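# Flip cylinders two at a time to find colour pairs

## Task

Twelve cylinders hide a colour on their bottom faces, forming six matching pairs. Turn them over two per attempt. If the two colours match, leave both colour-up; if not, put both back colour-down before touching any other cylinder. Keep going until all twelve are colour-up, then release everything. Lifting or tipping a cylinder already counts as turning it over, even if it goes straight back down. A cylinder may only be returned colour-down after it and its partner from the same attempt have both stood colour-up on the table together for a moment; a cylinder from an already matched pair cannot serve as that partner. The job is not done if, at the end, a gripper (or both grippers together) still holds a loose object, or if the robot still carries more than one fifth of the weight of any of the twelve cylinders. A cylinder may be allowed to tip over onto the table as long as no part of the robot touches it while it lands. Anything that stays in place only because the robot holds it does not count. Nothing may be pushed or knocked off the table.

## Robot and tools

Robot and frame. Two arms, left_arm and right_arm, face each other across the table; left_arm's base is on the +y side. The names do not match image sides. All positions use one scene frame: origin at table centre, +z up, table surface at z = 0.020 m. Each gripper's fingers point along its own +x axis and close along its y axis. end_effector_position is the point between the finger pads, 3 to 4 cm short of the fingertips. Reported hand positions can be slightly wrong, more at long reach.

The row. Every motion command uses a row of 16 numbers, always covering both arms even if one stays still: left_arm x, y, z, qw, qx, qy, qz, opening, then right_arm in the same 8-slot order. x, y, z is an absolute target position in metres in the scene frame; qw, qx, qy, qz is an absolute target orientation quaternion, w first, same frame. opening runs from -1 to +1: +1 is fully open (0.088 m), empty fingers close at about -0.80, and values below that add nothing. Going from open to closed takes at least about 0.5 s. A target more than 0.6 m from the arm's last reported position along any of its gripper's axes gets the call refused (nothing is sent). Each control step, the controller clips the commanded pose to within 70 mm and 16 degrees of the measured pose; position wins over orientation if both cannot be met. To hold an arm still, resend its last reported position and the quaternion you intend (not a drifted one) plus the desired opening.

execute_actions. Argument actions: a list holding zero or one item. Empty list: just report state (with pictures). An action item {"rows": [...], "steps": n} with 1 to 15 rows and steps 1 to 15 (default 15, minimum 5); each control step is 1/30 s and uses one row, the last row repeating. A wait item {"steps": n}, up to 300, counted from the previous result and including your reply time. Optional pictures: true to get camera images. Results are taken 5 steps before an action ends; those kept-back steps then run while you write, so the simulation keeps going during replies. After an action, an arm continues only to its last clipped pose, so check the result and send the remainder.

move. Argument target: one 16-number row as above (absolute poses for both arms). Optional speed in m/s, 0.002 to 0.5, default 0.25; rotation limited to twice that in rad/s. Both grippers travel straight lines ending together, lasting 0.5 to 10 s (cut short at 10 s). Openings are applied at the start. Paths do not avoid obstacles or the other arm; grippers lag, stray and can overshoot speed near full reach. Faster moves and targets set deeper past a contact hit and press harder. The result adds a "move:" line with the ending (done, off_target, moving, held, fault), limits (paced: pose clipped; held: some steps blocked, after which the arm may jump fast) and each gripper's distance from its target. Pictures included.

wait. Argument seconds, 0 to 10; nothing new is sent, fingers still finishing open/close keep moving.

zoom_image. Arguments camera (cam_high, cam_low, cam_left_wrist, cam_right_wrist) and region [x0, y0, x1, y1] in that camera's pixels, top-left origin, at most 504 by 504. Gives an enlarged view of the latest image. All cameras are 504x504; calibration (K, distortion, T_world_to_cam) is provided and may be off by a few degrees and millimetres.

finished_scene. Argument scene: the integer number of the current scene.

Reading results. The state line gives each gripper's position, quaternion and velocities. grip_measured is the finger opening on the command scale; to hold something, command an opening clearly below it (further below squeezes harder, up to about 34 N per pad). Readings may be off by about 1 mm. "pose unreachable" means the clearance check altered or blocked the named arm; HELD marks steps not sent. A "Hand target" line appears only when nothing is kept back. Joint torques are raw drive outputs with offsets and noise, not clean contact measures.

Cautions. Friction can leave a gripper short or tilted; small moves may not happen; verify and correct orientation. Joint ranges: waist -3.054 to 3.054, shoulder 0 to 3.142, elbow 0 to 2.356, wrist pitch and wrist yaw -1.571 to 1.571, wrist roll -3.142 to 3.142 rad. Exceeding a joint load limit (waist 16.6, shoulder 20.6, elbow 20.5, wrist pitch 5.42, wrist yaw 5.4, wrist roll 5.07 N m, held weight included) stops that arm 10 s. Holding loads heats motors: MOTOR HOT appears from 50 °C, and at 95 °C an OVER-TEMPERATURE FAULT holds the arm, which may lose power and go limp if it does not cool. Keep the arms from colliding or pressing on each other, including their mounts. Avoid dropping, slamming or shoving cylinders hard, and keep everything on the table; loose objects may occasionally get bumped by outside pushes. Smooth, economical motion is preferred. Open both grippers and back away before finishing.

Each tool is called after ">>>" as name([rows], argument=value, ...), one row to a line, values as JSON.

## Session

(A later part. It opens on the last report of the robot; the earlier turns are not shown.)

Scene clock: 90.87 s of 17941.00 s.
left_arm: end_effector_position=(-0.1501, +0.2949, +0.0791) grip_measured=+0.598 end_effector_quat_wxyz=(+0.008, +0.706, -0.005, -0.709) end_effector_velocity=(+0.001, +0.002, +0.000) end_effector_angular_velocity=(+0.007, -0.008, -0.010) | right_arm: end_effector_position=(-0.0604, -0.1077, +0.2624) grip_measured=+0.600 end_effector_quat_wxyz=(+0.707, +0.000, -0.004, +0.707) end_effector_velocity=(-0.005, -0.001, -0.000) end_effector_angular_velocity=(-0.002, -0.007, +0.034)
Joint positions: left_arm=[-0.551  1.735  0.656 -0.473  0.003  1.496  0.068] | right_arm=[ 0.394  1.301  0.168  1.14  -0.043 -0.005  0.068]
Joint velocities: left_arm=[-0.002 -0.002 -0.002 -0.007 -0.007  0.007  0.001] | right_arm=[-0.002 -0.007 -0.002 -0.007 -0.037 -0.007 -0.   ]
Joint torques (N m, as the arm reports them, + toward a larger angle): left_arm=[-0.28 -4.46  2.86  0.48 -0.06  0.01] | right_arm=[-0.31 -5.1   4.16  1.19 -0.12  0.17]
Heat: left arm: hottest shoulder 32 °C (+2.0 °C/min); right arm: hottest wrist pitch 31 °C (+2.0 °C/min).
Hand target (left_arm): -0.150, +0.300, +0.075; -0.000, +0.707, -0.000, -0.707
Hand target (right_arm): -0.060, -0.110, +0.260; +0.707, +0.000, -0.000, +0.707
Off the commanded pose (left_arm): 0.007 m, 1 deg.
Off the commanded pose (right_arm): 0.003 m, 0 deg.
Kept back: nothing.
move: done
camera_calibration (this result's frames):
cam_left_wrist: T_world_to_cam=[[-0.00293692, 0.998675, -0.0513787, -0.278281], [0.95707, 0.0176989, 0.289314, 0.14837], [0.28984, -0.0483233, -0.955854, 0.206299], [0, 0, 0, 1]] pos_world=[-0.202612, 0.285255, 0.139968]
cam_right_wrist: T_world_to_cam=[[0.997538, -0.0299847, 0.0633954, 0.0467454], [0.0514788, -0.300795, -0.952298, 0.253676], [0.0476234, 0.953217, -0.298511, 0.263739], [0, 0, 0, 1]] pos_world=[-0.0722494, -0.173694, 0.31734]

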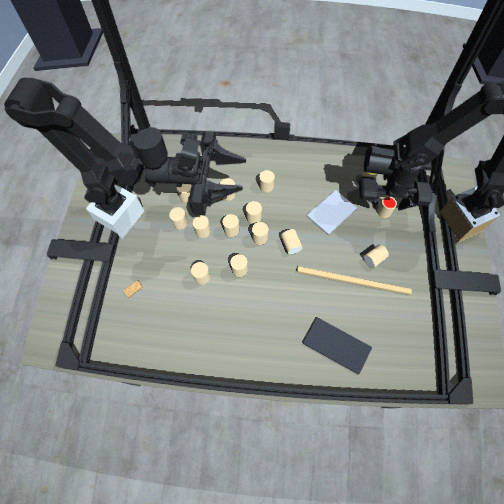

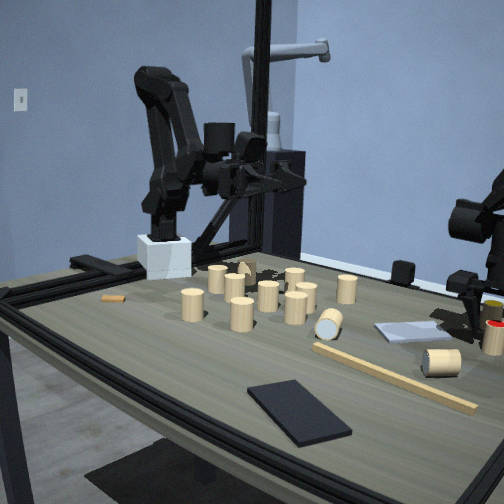

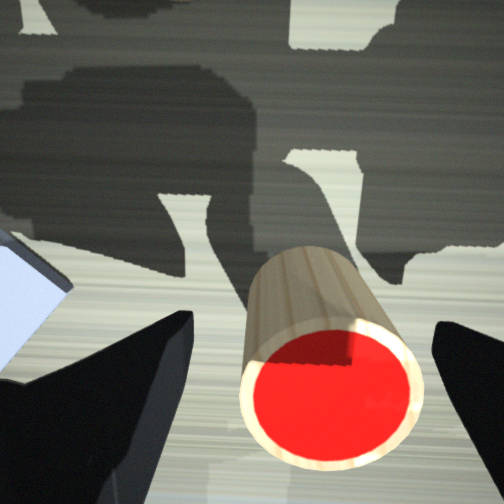

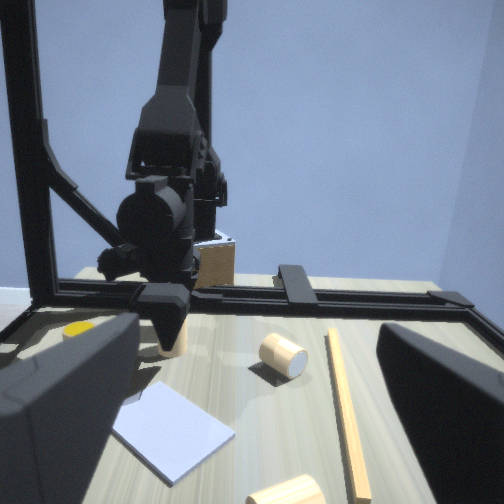

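I is red. Returning both: red to (0.047,-0.256), yellow to (0.14,-0.24).

>>> execute_actions([
  {"steps":60},
])

>>> execute_actions([
  {"rows":[[-0.15,0.30,0.075,0,0.707,0,-0.707,-0.4,-0.06,-0.11,0.26,0.707,0,0,0.707,0.6]]},
])

>>> move(target=[-0.15,0.30,0.14,0,0.707,0,-0.707,-0.4,-0.06,-0.11,0.26,0.707,0,0,0.707,0.6])

>>> move(target=[-0.062,0.016,0.269,0.5,0.5,-0.5,-0.5,-0.4,-0.06,-0.11,0.26,0.707,0,0,0.707,0.6], speed=0.4)

>>> move(target=[-0.062,0.016,0.269,0.5,0.5,-0.5,-0.5,-0.4,-0.06,-0.036,0.26,0.707,0,0,0.707,0.6], speed=0.15)

>>> execute_actions([
  {"rows":[[-0.062,0.016,0.269,0.5,0.5,-0.5,-0.5,-0.4,-0.06,-0.036,0.26,0.707,0,0,0.707,-0.4]]},
])

>>> execute_actions([
  {"rows":[[-0.062,0.016,0.269,0.5,0.5,-0.5,-0.5,0.6,-0.06,-0.036,0.26,0.707,0,0,0.707,-0.4]]},
])

>>> move(target=[-0.062,0.08,0.266,0.5,0.5,-0.5,-0.5,0.6,-0.06,-0.07,0.26,0.707,0,0,0.707,-0.4])

>>> move(target=[-0.26,0.26,0.14,0,0.707,0,-0.707,0.6,0.047,-0.256,0.15,0.5,-0.5,0.5,0.5,-0.4], speed=0.4)

>>> move(target=[-0.26,0.26,0.075,0,0.707,0,-0.707,0.6,0.047,-0.256,0.075,0.5,-0.5,0.5,0.5,-0.4], speed=0.12)

Scene clock: 92.87 s of 17941.00 s.
left_arm: end_effector_position=(-0.1501, +0.2951, +0.0790) grip_measured=+0.600 end_effector_quat_wxyz=(+0.007, +0.706, -0.005, -0.709) end_effector_velocity=(-0.001, +0.004, +0.001) end_effector_angular_velocity=(+0.018, +0.006, -0.010) | right_arm: end_effector_position=(-0.0603, -0.1078, +0.2623) grip_measured=+0.600 end_effector_quat_wxyz=(+0.707, +0.000, -0.004, +0.707) end_effector_velocity=(-0.002, +0.000, +0.000) end_effector_angular_velocity=(-0.002, -0.022, +0.019)
Joint positions: left_arm=[-0.551  1.735  0.655 -0.473  0.003  1.496  0.068] | right_arm=[ 0.393  1.301  0.168  1.14  -0.043 -0.005  0.068]
Joint velocities: left_arm=[-0.002 -0.002  0.002 -0.022  0.007  0.007 -0.   ] | right_arm=[-0.002 -0.002  0.002 -0.007 -0.022 -0.022  0.   ]
Joint torques (N m, as the arm reports them, + toward a larger angle): left_arm=[-0.24 -4.81  2.83  0.54 -0.09  0.06] | right_arm=[-0.29 -5.08  4.18  1.19 -0.11  0.17]
Heat: left arm: hottest shoulder 32 °C (+2.0 °C/min); right arm: hottest wrist pitch 31 °C (+2.0 °C/min).
Hand target (left_arm): -0.150, +0.300, +0.075; -0.000, +0.707, -0.000, -0.707
Hand target (right_arm): -0.060, -0.110, +0.260; +0.707, +0.000, -0.000, +0.707
Off the commanded pose (left_arm): 0.006 m, 1 deg.
Off the commanded pose (right_arm): 0.003 m, 0 deg.
Kept back: nothing.
Steps of this call (steps 1 to 60: nothing new was sent). Readings (end_effector_position):
1: left_arm (-0.1501, +0.2949, +0.0791) | right_arm (-0.0604, -0.1077, +0.2624)
2: left_arm (-0.1501, +0.2949, +0.0791) | right_arm (-0.0604, -0.1077, +0.2624)
4: left_arm (-0.1501, +0.2949, +0.0791) | right_arm (-0.0604, -0.1077, +0.2625)
8: left_arm (-0.1501, +0.2950, +0.0790) | right_arm (-0.0604, -0.1077, +0.2625)
60: the state above

Scene clock: 93.20 s of 17941.00 s.
left_arm: end_effector_position=(-0.1501, +0.2951, +0.0788) grip_measured=+0.016 end_effector_quat_wxyz=(+0.007, +0.706, -0.005, -0.709) end_effector_velocity=(+0.001, +0.002, +0.000) end_effector_angular_velocity=(+0.007, -0.008, +0.005) | right_arm: end_effector_position=(-0.0603, -0.1078, +0.2623) grip_measured=+0.600 end_effector_quat_wxyz=(+0.707, +0.000, -0.004, +0.707) end_effector_velocity=(-0.000, -0.001, -0.002) end_effector_angular_velocity=(-0.007, -0.007, +0.005)
Joint positions: left_arm=[-0.551  1.736  0.655 -0.472  0.003  1.496  0.04 ] | right_arm=[ 0.393  1.301  0.168  1.14  -0.043 -0.005  0.068]
Joint velocities: left_arm=[-0.002 -0.002 -0.002 -0.007 -0.007 -0.007 -0.   ] | right_arm=[-0.002 -0.002 -0.002 -0.007 -0.007 -0.007 -0.   ]
Joint torques (N m, as the arm reports them, + toward a larger angle): left_arm=[-0.34 -4.6   2.89  0.48 -0.07  0.  ] | right_arm=[-0.26 -5.05  4.18  1.19 -0.12  0.18]
Heat: left arm: hottest shoulder 32 °C (+2.0 °C/min); right arm: hottest wrist pitch 31 °C (+2.0 °C/min).
Steps of this call (steps 1 to 10: the first 10 steps of this action). Readings (end_effector_position):
1: left_arm (-0.1501, +0.2951, +0.0790) | right_arm (-0.0603, -0.1078, +0.2623)
2: left_arm (-0.1501, +0.2951, +0.0790) | right_arm (-0.0603, -0.1078, +0.2623)
4: left_arm (-0.1501, +0.2950, +0.0790) | right_arm (-0.0603, -0.1078, +0.2623)
8: left_arm (-0.1501, +0.2951, +0.0788) | right_arm (-0.0603, -0.1078, +0.2623)
10: the state above

Scene clock: 94.37 s of 17941.00 s.
left_arm: end_effector_position=(-0.1496, +0.3040, +0.1356) grip_measured=+0.016 end_effector_quat_wxyz=(-0.005, +0.706, +0.007, -0.708) end_effector_velocity=(+0.002, +0.010, +0.002) end_effector_angular_velocity=(+0.041, -0.010, +0.010) | right_arm: end_effector_position=(-0.0603, -0.1078, +0.2623) grip_measured=+0.600 end_effector_quat_wxyz=(+0.707, +0.000, -0.004, +0.707) end_effector_velocity=(+0.002, -0.000, -0.003) end_effector_angular_velocity=(-0.012, -0.007, -0.010)
Joint positions: left_arm=[-0.551  1.56   0.756 -0.784  0.003  1.496  0.04 ] | right_arm=[ 0.393  1.301  0.168  1.139 -0.043 -0.005  0.068]
Joint velocities: left_arm=[ 0.002 -0.007  0.002 -0.051 -0.007 -0.007 -0.   ] | right_arm=[-0.002  0.002 -0.002 -0.007  0.007 -0.007  0.   ]
Joint torques (N m, as the arm reports them, + toward a larger angle): left_arm=[ 0.01 -6.49  5.69  0.09 -0.05  0.  ] | right_arm=[-0.26 -5.05  4.21  1.19 -0.11  0.17]
Heat: left arm: hottest shoulder 32 °C (+2.0 °C/min); right arm: hottest wrist pitch 31 °C (+2.0 °C/min).
Hand target (left_arm): -0.150, +0.300, +0.140; +0.000, +0.707, -0.000, -0.707
Hand target (right_arm): -0.060, -0.110, +0.260; +0.707, -0.000, +0.000, +0.707
Off your previous action's commanded pose (left_arm): 0.006 m, 1 deg at its last step (step 5 of this call).
Off your previous action's commanded pose (right_arm): 0.003 m, 0 deg at its last step (step 5 of this call).
Off the commanded pose (left_arm): 0.006 m, 1 deg.
Off the commanded pose (right_arm): 0.003 m, 0 deg.
Kept back: nothing.
move: done
camera_calibration (this result's frames):
cam_left_wrist: T_world_to_cam=[[-0.00247025, 0.999869, -0.0160211, -0.289569], [0.956338, 0.00704435, 0.292179, 0.134057], [0.292253, -0.0145999, -0.95623, 0.25076], [0, 0, 0, 1]] pos_world=[-0.202205, 0.292248, 0.195977]
cam_right_wrist: T_world_to_cam=[[0.997527, -0.0303411, 0.0633906, 0.0465918], [0.0513484, -0.301178, -0.952185, 0.253456], [0.0479821, 0.953085, -0.298875, 0.263898], [0, 0, 0, 1]] pos_world=[-0.0721535, -0.173768, 0.317256]

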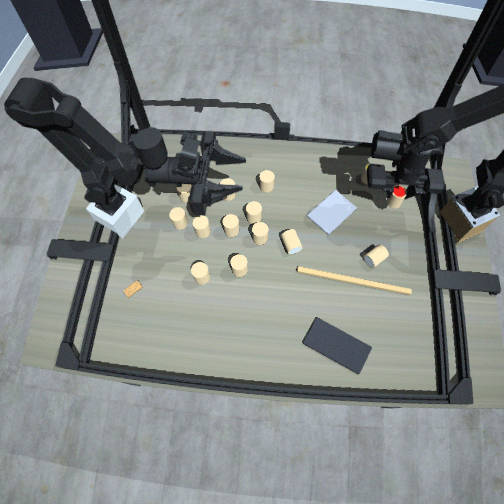

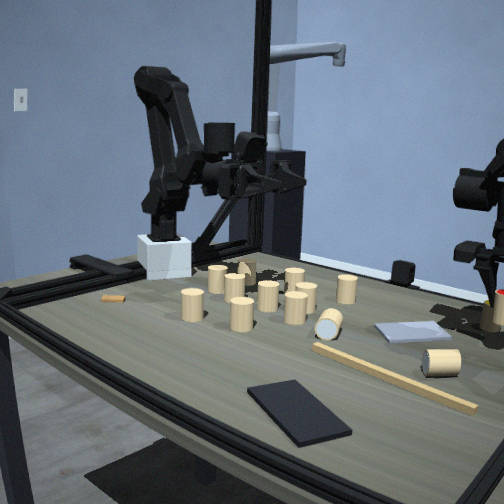

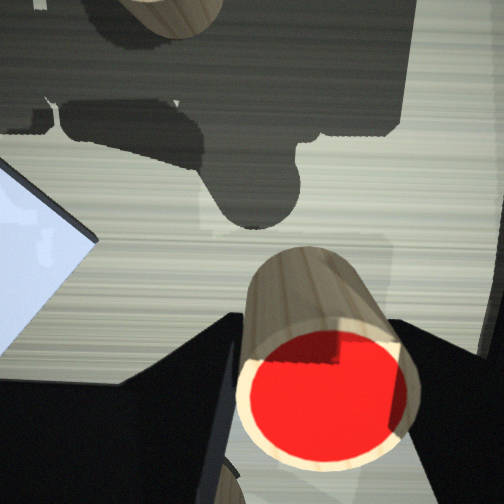

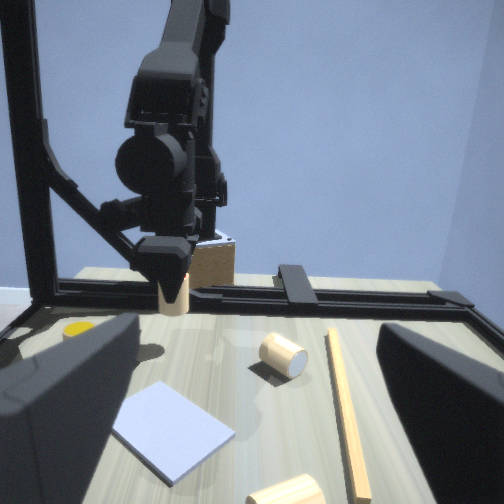

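Scene clock: 97.00 s of 17941.00 s.
left_arm: end_effector_position=(-0.0633, +0.0208, +0.2717) grip_measured=+0.015 end_effector_quat_wxyz=(+0.495, +0.501, -0.504, -0.500) end_effector_velocity=(+0.000, -0.002, +0.004) end_effector_angular_velocity=(-0.021, +0.018, +0.005) | right_arm: end_effector_position=(-0.0603, -0.1078, +0.2624) grip_measured=+0.600 end_effector_quat_wxyz=(+0.707, +0.000, -0.004, +0.707) end_effector_velocity=(-0.002, -0.001, -0.000) end_effector_angular_velocity=(-0.002, +0.007, +0.010)
Joint positions: left_arm=[-0.284  2.013  0.914  1.096  0.203  1.582  0.04 ] | right_arm=[ 0.393  1.3    0.168  1.139 -0.043 -0.005  0.068]
Joint velocities: left_arm=[-0.002  0.007  0.007  0.022 -0.007 -0.022 -0.   ] | right_arm=[ 0.002 -0.007 -0.002 -0.007 -0.007  0.007 -0.   ]
Joint torques (N m, as the arm reports them, + toward a larger angle): left_arm=[ 0.08 -8.24  6.38  1.9   0.12 -0.09] | right_arm=[-0.26 -5.05  4.21  1.21 -0.11  0.17]
Heat: left arm: hottest shoulder 32 °C (+2.0 °C/min); right arm: hottest wrist pitch 31 °C (+2.0 °C/min).
Hand target (left_arm): -0.062, +0.018, +0.270; +0.496, +0.500, -0.504, -0.500
Hand target (right_arm): -0.060, -0.110, +0.260; +0.707, +0.000, -0.000, +0.707
Off the commanded pose (left_arm): 0.006 m, 1 deg.
Off the commanded pose (right_arm): 0.003 m, 0 deg.
Kept back: nothing.
move: done
camera_calibration (this result's frames):
cam_left_wrist: T_world_to_cam=[[0.011266, -0.0305782, -0.999469, 0.285435], [0.958206, 0.286072, 0.00204869, 0.086893], [0.285857, -0.95772, 0.0325232, 0.102131], [0, 0, 0, 1]] pos_world=[-0.115672, 0.0816838, 0.281784]
cam_right_wrist: T_world_to_cam=[[0.997526, -0.0303652, 0.0633954, 0.0465807], [0.0513641, -0.300815, -0.952298, 0.25363], [0.047987, 0.953199, -0.298511, 0.263871], [0, 0, 0, 1]] pos_world=[-0.0721554, -0.173812, 0.317347]

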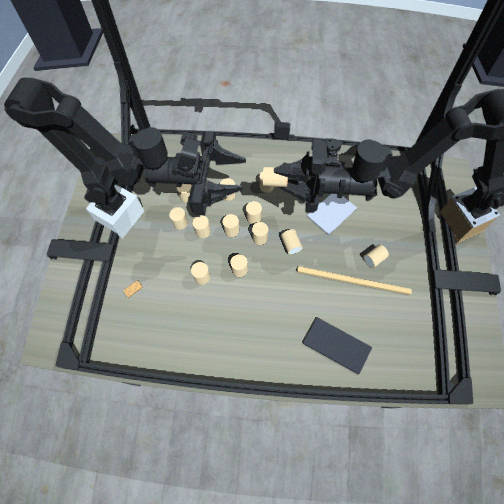

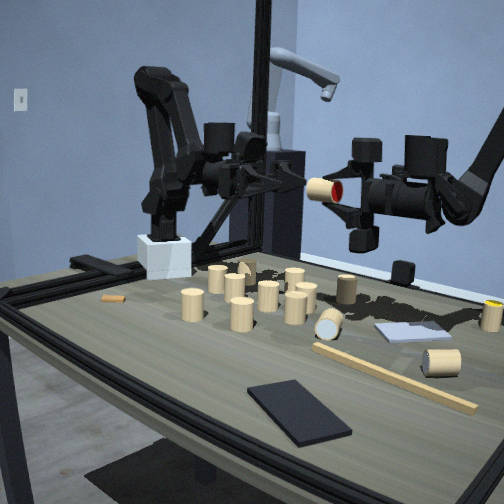

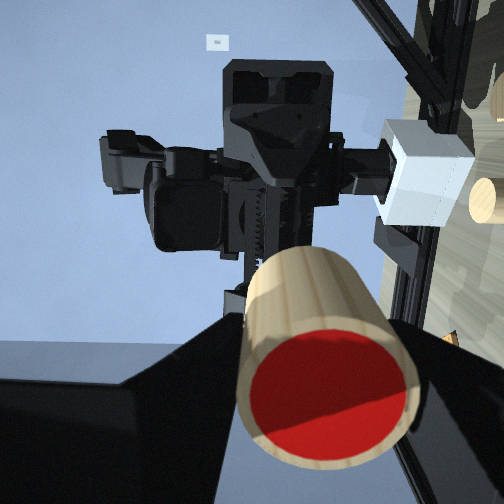

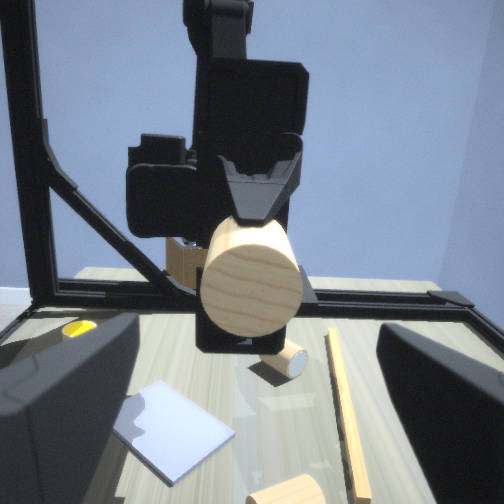

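Scene clock: 98.00 s of 17941.00 s.
left_arm: end_effector_position=(-0.0618, +0.0191, +0.2702) grip_measured=+0.015 end_effector_quat_wxyz=(+0.499, +0.501, -0.500, -0.500) end_effector_velocity=(-0.000, +0.000, -0.001) end_effector_angular_velocity=(+0.007, -0.006, +0.005) | right_arm: end_effector_position=(-0.0595, -0.0388, +0.2597) grip_measured=+0.600 end_effector_quat_wxyz=(+0.707, -0.002, -0.001, +0.707) end_effector_velocity=(+0.002, +0.002, -0.005) end_effector_angular_velocity=(-0.022, -0.007, -0.010)
Joint positions: left_arm=[-0.284  2.022  0.921  1.099  0.196  1.574  0.04 ] | right_arm=[ 0.402  1.617  0.416  1.199 -0.035 -0.005  0.068]
Joint velocities: left_arm=[-0.002 -0.002 -0.002 -0.007 -0.007  0.007  0.   ] | right_arm=[-0.002  0.007  0.007 -0.022  0.007 -0.007 -0.   ]
Joint torques (N m, as the arm reports them, + toward a larger angle): left_arm=[-0.31 -8.37  6.25  1.91 -0.11 -0.14] | right_arm=[ 0.29 -5.42  6.14  1.56  0.03  0.17]
Heat: left arm: hottest shoulder 32 °C (+2.0 °C/min); right arm: hottest wrist pitch 31 °C (+2.0 °C/min).
Hand target (left_arm): -0.062, +0.016, +0.269; +0.500, +0.500, -0.500, -0.500
Hand target (right_arm): -0.060, -0.036, +0.260; +0.707, -0.000, +0.000, +0.707
Off the commanded pose (left_arm): 0.003 m, 0 deg.
Off the commanded pose (right_arm): 0.003 m, 0 deg.
Kept back: nothing.
move: done
camera_calibration (this result's frames):
cam_left_wrist: T_world_to_cam=[[0.00281224, -0.030859, -0.99952, 0.283417], [0.956082, 0.29303, -0.00635695, 0.0880269], [0.293086, -0.955605, 0.0303279, 0.10111], [0, 0, 0, 1]] pos_world=[-0.114592, 0.0795728, 0.280774]
cam_right_wrist: T_world_to_cam=[[0.997583, -0.0294782, 0.0629248, 0.0482392], [0.0508035, -0.308408, -0.949897, 0.270869], [0.0474078, 0.950797, -0.306165, 0.199102], [0, 0, 0, 1]] pos_world=[-0.0713227, -0.104346, 0.315221]

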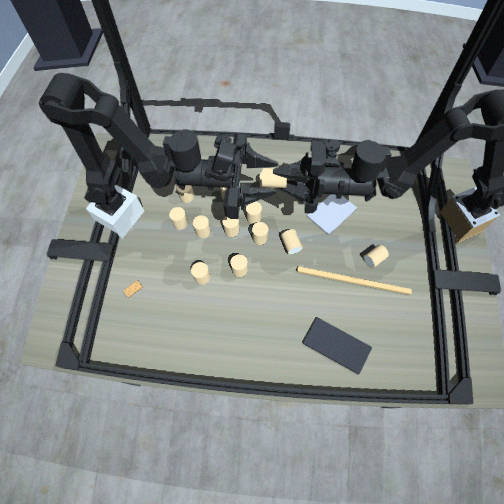

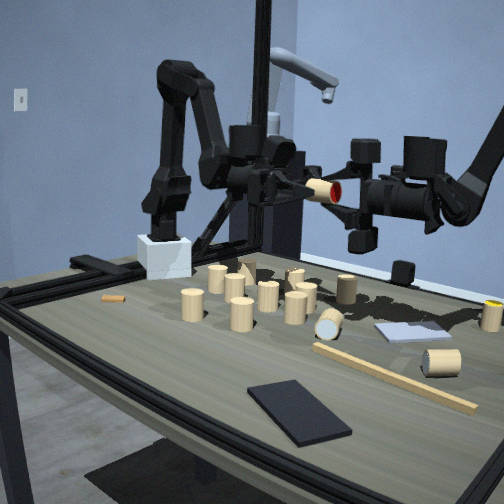

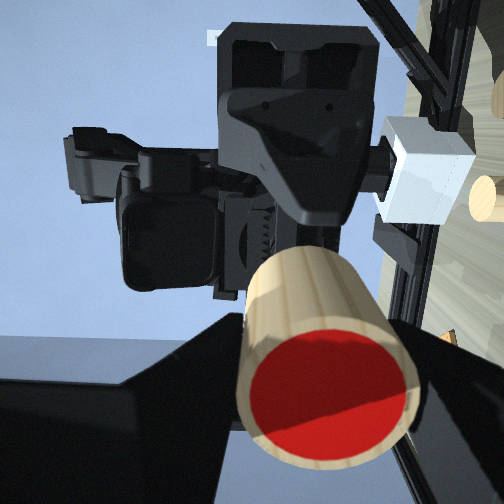

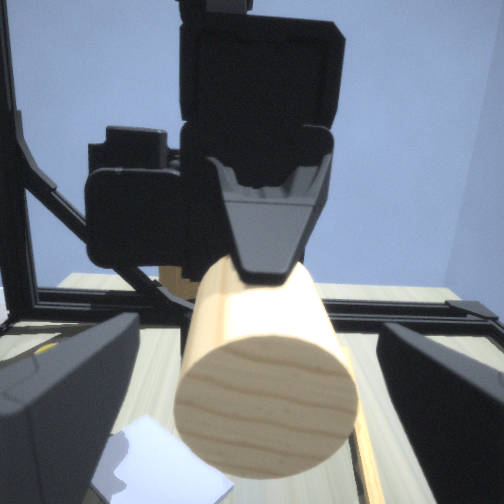

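Scene clock: 98.33 s of 17941.00 s.
left_arm: end_effector_position=(-0.0617, +0.0191, +0.2703) grip_measured=+0.015 end_effector_quat_wxyz=(+0.499, +0.501, -0.500, -0.500) end_effector_velocity=(-0.003, +0.000, -0.001) end_effector_angular_velocity=(+0.007, +0.009, +0.000) | right_arm: end_effector_position=(-0.0596, -0.0384, +0.2603) grip_measured=+0.022 end_effector_quat_wxyz=(+0.707, -0.002, -0.002, +0.707) end_effector_velocity=(-0.002, -0.001, -0.002) end_effector_angular_velocity=(-0.007, -0.007, +0.000)
Joint positions: left_arm=[-0.284  2.022  0.921  1.099  0.195  1.574  0.04 ] | right_arm=[ 0.402  1.617  0.418  1.199 -0.035 -0.005  0.04 ]
Joint velocities: left_arm=[-0.007 -0.002 -0.002 -0.007 -0.007 -0.007 -0.   ] | right_arm=[ 0.007 -0.002 -0.002 -0.007  0.007 -0.007 -0.   ]
Joint torques (N m, as the arm reports them, + toward a larger angle): left_arm=[-0.31 -8.3   6.19  1.92 -0.12 -0.08] | right_arm=[ 0.23 -5.45  6.26  1.46  0.05  0.15]
Heat: left arm: hottest shoulder 32 °C (+2.0 °C/min); right arm: hottest wrist pitch 31 °C (+2.0 °C/min).
Steps of this call (steps 1 to 10: the first 10 steps of this action). Readings (end_effector_position):
1: left_arm (-0.0618, +0.0191, +0.2702) | right_arm (-0.0595, -0.0387, +0.2598)
2: left_arm (-0.0618, +0.0191, +0.2702) | right_arm (-0.0595, -0.0386, +0.2600)
4: left_arm (-0.0618, +0.0191, +0.2703) | right_arm (-0.0595, -0.0385, +0.2603)
8: left_arm (-0.0617, +0.0191, +0.2703) | right_arm (-0.0596, -0.0384, +0.2604)
10: the state above

Scene clock: 98.83 s of 17941.00 s.
left_arm: end_effector_position=(-0.0616, +0.0187, +0.2714) grip_measured=+0.544 end_effector_quat_wxyz=(+0.500, +0.500, -0.501, -0.499) end_effector_velocity=(+0.002, +0.000, -0.004) end_effector_angular_velocity=(+0.012, +0.010, +0.020) | right_arm: end_effector_position=(-0.0595, -0.0383, +0.2598) grip_measured=+0.022 end_effector_quat_wxyz=(+0.707, -0.002, -0.001, +0.707) end_effector_velocity=(-0.000, +0.000, +0.003) end_effector_angular_velocity=(+0.012, -0.008, +0.005)
Joint positions: left_arm=[-0.284  2.022  0.923  1.1    0.195  1.574  0.066] | right_arm=[ 0.402  1.618  0.418  1.199 -0.035 -0.005  0.04 ]
Joint velocities: left_arm=[-0.002  0.002 -0.002 -0.007 -0.022 -0.007  0.02 ] | right_arm=[-0.002 -0.002  0.002  0.007 -0.007 -0.007 -0.   ]
Joint torques (N m, as the arm reports them, + toward a larger angle): left_arm=[-0.24 -8.3   6.19  1.72 -0.09 -0.14] | right_arm=[ 0.25 -5.67  6.24  1.45  0.03  0.16]
Heat: left arm: hottest shoulder 32 °C (+2.0 °C/min); right arm: hottest wrist pitch 31 °C (+2.0 °C/min).
Off your previous action's commanded pose (left_arm): 0.003 m, 0 deg at its last step (step 5 of this call).
Off your previous action's commanded pose (right_arm): 0.002 m, 0 deg at its last step (step 5 of this call).
Steps of this call (steps 1 to 5: the last 5 steps of your previous action; steps 6 to 15: the first 10 steps of this action). Readings (end_effector_position):
6: left_arm (-0.0617, +0.0191, +0.2703) | right_arm (-0.0596, -0.0384, +0.2603)
7: left_arm (-0.0617, +0.0191, +0.2703) | right_arm (-0.0596, -0.0384, +0.2603)
9: left_arm (-0.0617, +0.0190, +0.2707) | right_arm (-0.0595, -0.0384, +0.2603)
13: left_arm (-0.0616, +0.0187, +0.2714) | right_arm (-0.0595, -0.0383, +0.2598)
15: the state above

Scene clock: 100.17 s of 17941.00 s.
left_arm: end_effector_position=(-0.0620, +0.0766, +0.2649) grip_measured=+0.600 end_effector_quat_wxyz=(+0.499, +0.501, -0.500, -0.500) end_effector_velocity=(-0.001, +0.003, +0.003) end_effector_angular_velocity=(-0.007, +0.006, -0.005) | right_arm: end_effector_position=(-0.0605, -0.0676, +0.2603) grip_measured=+0.022 end_effector_quat_wxyz=(+0.707, -0.001, -0.002, +0.707) end_effector_velocity=(+0.004, -0.002, -0.003) end_effector_angular_velocity=(-0.017, -0.021, -0.015)
Joint positions: left_arm=[-0.25   1.892  0.67   1.221  0.229  1.574  0.068] | right_arm=[ 0.402  1.506  0.308  1.199 -0.035 -0.004  0.04 ]
Joint velocities: left_arm=[ 0.002 -0.012 -0.012  0.007  0.007 -0.007 -0.   ] | right_arm=[-0.007 -0.012 -0.007 -0.022  0.007 -0.022 -0.   ]
Joint torques (N m, as the arm reports them, + toward a larger angle): left_arm=[ 0.04 -9.56  3.63  1.79  0.16 -0.15] | right_arm=[-0.3  -6.87  4.07  1.28 -0.11  0.16]
Heat: left arm: hottest shoulder 32 °C (+2.0 °C/min); right arm: hottest wrist pitch 32 °C (+3.0 °C/min).
Hand target (left_arm): -0.062, +0.080, +0.266; +0.500, +0.500, -0.500, -0.500
Hand target (right_arm): -0.060, -0.070, +0.260; +0.707, +0.000, +0.000, +0.707
Off your previous action's commanded pose (left_arm): 0.004 m, 0 deg at its last step (step 5 of this call).
Off your previous action's commanded pose (right_arm): 0.002 m, 0 deg at its last step (step 5 of this call).
Off the commanded pose (left_arm): 0.004 m, 0 deg.
Off the commanded pose (right_arm): 0.002 m, 0 deg.
Kept back: nothing.
move: done
camera_calibration (this result's frames):
cam_left_wrist: T_world_to_cam=[[0.00302873, -0.0319868, -0.999484, 0.280007], [0.955747, 0.294117, -0.0065165, 0.0712538], [0.294173, -0.955234, 0.0314621, 0.155956], [0, 0, 0, 1]] pos_world=[-0.114827, 0.136974, 0.27542]
cam_right_wrist: T_world_to_cam=[[0.997602, -0.0296219, 0.0625549, 0.0484283], [0.0505155, -0.306234, -0.950615, 0.262874], [0.0473155, 0.951495, -0.304003, 0.226179], [0, 0, 0, 1]] pos_world=[-0.0722932, -0.133273, 0.315621]

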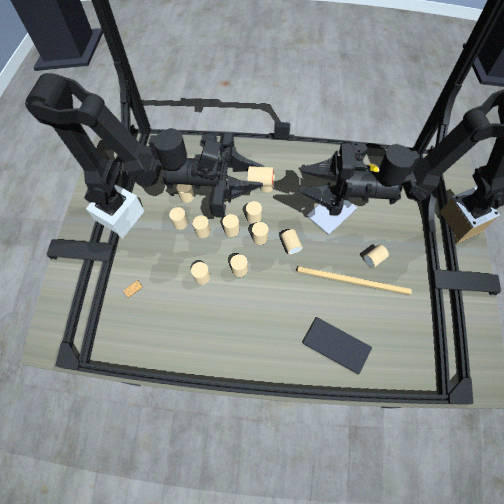

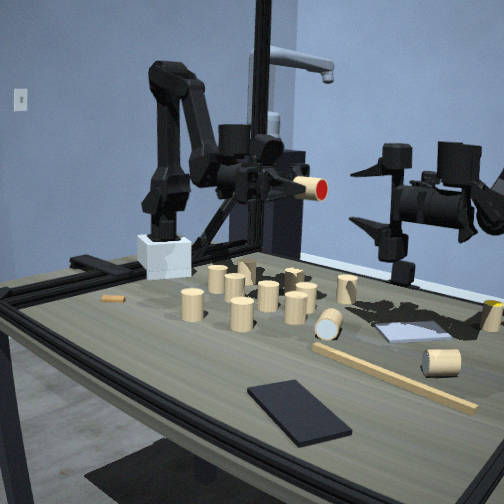

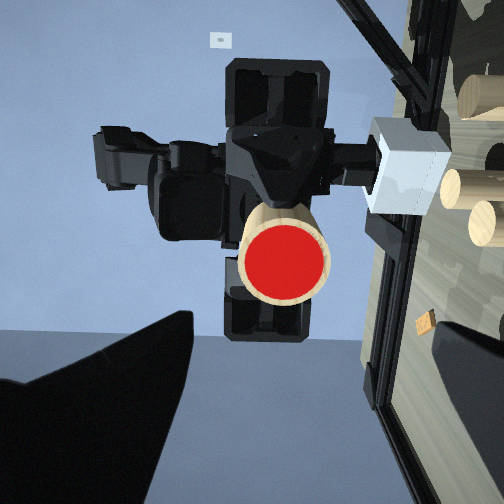

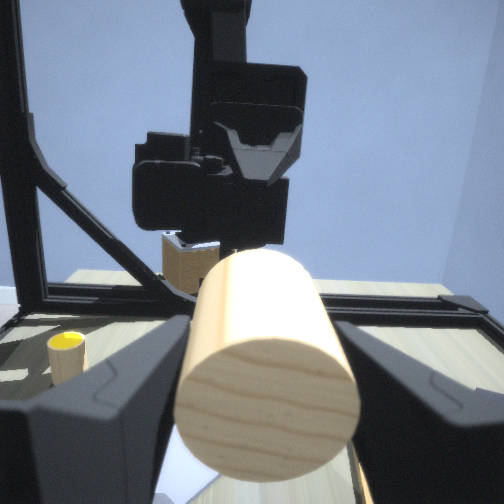

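Scene clock: 102.67 s of 17941.00 s.
left_arm: end_effector_position=(-0.2593, +0.2600, +0.1397) grip_measured=+0.600 end_effector_quat_wxyz=(+0.004, +0.703, +0.001, -0.711) end_effector_velocity=(-0.002, +0.003, -0.001) end_effector_angular_velocity=(+0.023, -0.003, -0.000) | right_arm: end_effector_position=(+0.0440, -0.2575, +0.1505) grip_measured=+0.022 end_effector_quat_wxyz=(+0.496, -0.498, +0.500, +0.506) end_effector_velocity=(-0.000, -0.005, -0.001) end_effector_angular_velocity=(-0.026, +0.008, +0.000)
Joint positions: left_arm=[-0.913  1.788  1.032 -0.806  0.008  1.129  0.068] | right_arm=[-0.139  1.401  0.777 -0.95  -0.013 -0.583  0.04 ]
Joint velocities: left_arm=[-0.007  0.012  0.012 -0.022  0.007 -0.007  0.   ] | right_arm=[-0.007  0.007  0.002 -0.022  0.007 -0.007 -0.   ]
Joint torques (N m, as the arm reports them, + toward a larger angle): left_arm=[-0.35 -5.96  5.56  0.17  0.19 -0.14] | right_arm=[-0.34 -4.38  6.84 -0.1  -0.02 -0.22]
Heat: left arm: hottest shoulder 32 °C (+2.0 °C/min); right arm: hottest wrist pitch 31 °C (+2.0 °C/min).
Hand target (left_arm): -0.261, +0.259, +0.138; +0.002, +0.703, +0.004, -0.711
Hand target (right_arm): +0.046, -0.257, +0.151; +0.495, -0.500, +0.500, +0.505
Off the commanded pose (left_arm): 0.001 m, 1 deg.
Off the commanded pose (right_arm): 0.003 m, 1 deg.
Kept back: nothing.
move: done
camera_calibration (this result's frames):
cam_left_wrist: T_world_to_cam=[[-0.0076959, 0.99926, -0.0376785, -0.243987], [0.958767, 0.0180782, 0.283617, 0.23707], [0.284088, -0.0339423, -0.958197, 0.289242], [0, 0, 0, 1]] pos_world=[-0.311343, 0.249338, 0.200721]
cam_right_wrist: T_world_to_cam=[[0.997674, 0.0659152, 0.0173995, -0.0232142], [0.0576037, -0.95158, 0.301957, -0.259925], [0.0364606, -0.300252, -0.953163, 0.144395], [0, 0, 0, 1]] pos_world=[0.0328682, -0.202455, 0.216522]

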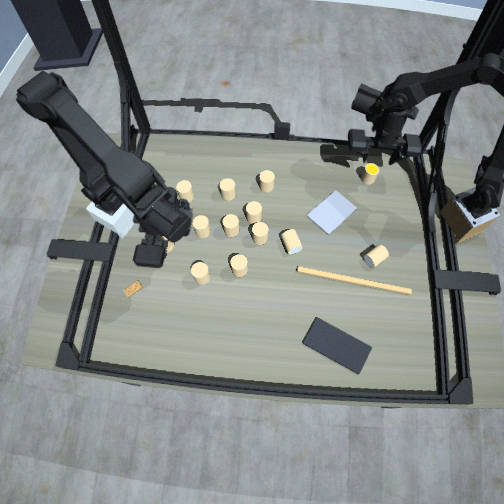

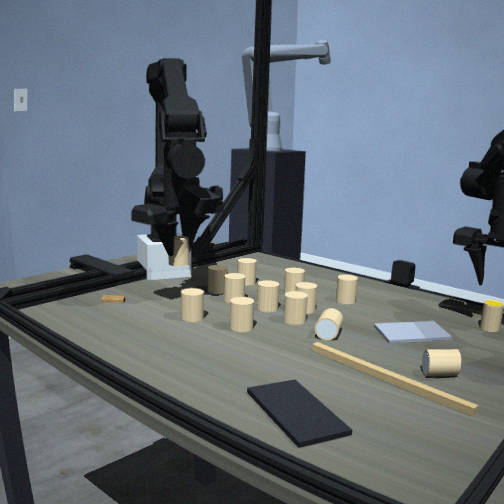

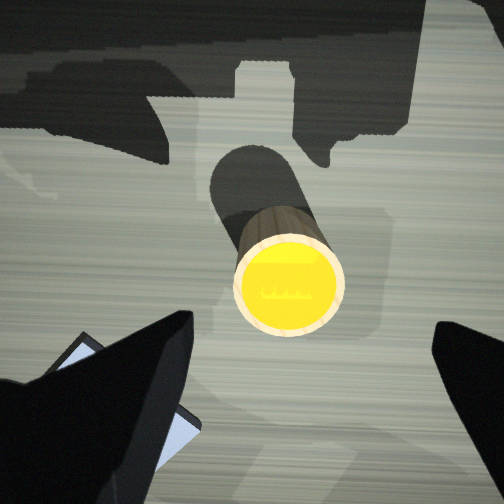

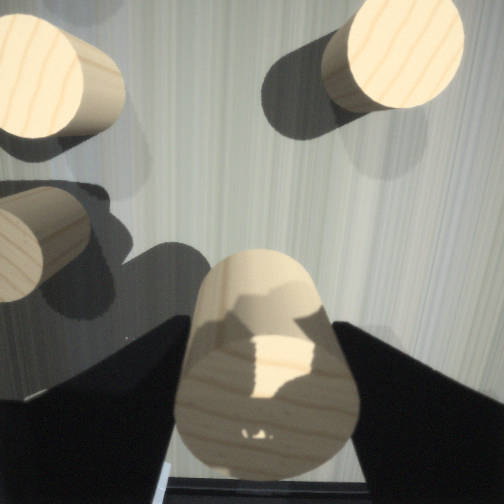

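Scene clock: 103.80 s of 17941.00 s.
left_arm: end_effector_position=(-0.2617, +0.2554, +0.0805) grip_measured=+0.600 end_effector_quat_wxyz=(+0.007, +0.703, -0.004, -0.711) end_effector_velocity=(+0.002, +0.004, -0.002) end_effector_angular_velocity=(+0.012, -0.014, +0.005) | right_arm: end_effector_position=(+0.0483, -0.2539, +0.0788) grip_measured=+0.022 end_effector_quat_wxyz=(+0.503, -0.499, +0.495, +0.503) end_effector_velocity=(-0.005, -0.002, -0.005) end_effector_angular_velocity=(-0.002, +0.028, -0.009)
Joint positions: left_arm=[-0.917  1.938  0.946 -0.559  0.003  1.129  0.068] | right_arm=[-0.139  1.589  0.609 -0.579 -0.003 -0.579  0.04 ]
Joint velocities: left_arm=[-0.002  0.002 -0.007 -0.007 -0.007 -0.007 -0.   ] | right_arm=[-0.002  0.012 -0.012  0.007 -0.022  0.007 -0.   ]
Joint torques (N m, as the arm reports them, + toward a larger angle): left_arm=[-0.25 -6.47  2.95  0.5  -0.11  0.03] | right_arm=[ 0.14 -4.7   3.44  0.31  0.    0.18]
Heat: left arm: hottest shoulder 32 °C (+2.0 °C/min); right arm: hottest wrist pitch 31 °C (+1.0 °C/min).
Hand target (left_arm): -0.260, +0.260, +0.075; -0.000, +0.707, +0.000, -0.707
Hand target (right_arm): +0.047, -0.257, +0.075; +0.500, -0.500, +0.500, +0.500
Off the commanded pose (left_arm): 0.007 m, 1 deg.
Off the commanded pose (right_arm): 0.005 m, 1 deg.
Kept back: nothing.
move: done
camera_calibration (this result's frames):
cam_left_wrist: T_world_to_cam=[[-0.00473407, 0.998757, -0.0496247, -0.239721], [0.958969, 0.0186018, 0.2829, 0.256236], [0.283472, -0.0462493, -0.957865, 0.236013], [0, 0, 0, 1]] pos_world=[-0.31376, 0.245572, 0.141683]
cam_right_wrist: T_world_to_cam=[[0.997454, 0.0618569, 0.0354928, -0.0289158], [0.0486458, -0.954059, 0.295643, -0.234771], [0.0521498, -0.293163, -0.954639, 0.0781725], [0, 0, 0, 1]] pos_world=[0.0361861, -0.199279, 0.145061]

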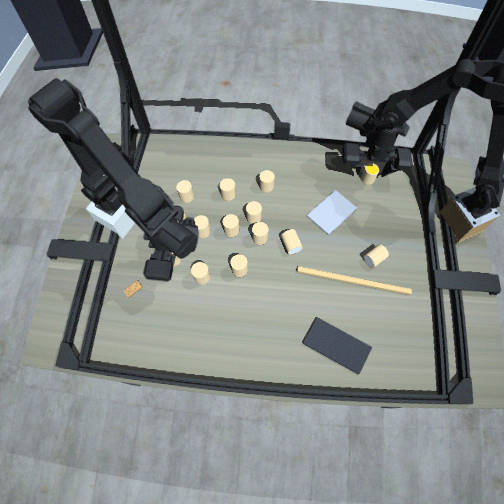

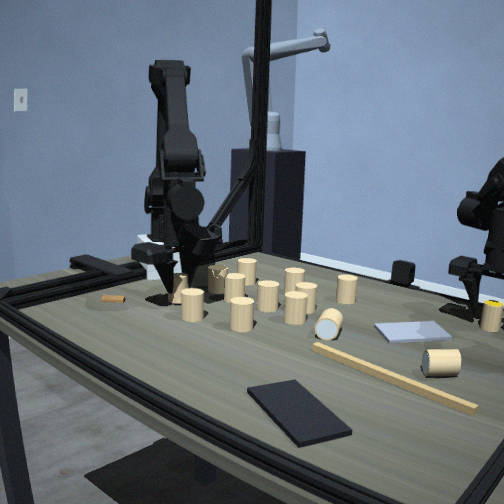

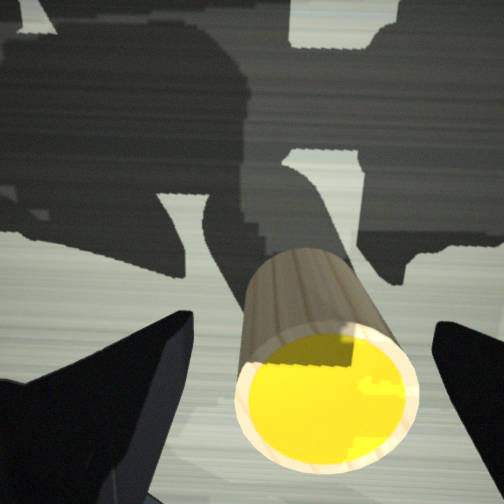

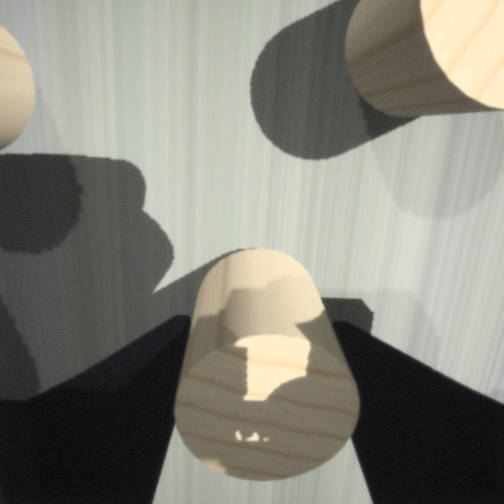

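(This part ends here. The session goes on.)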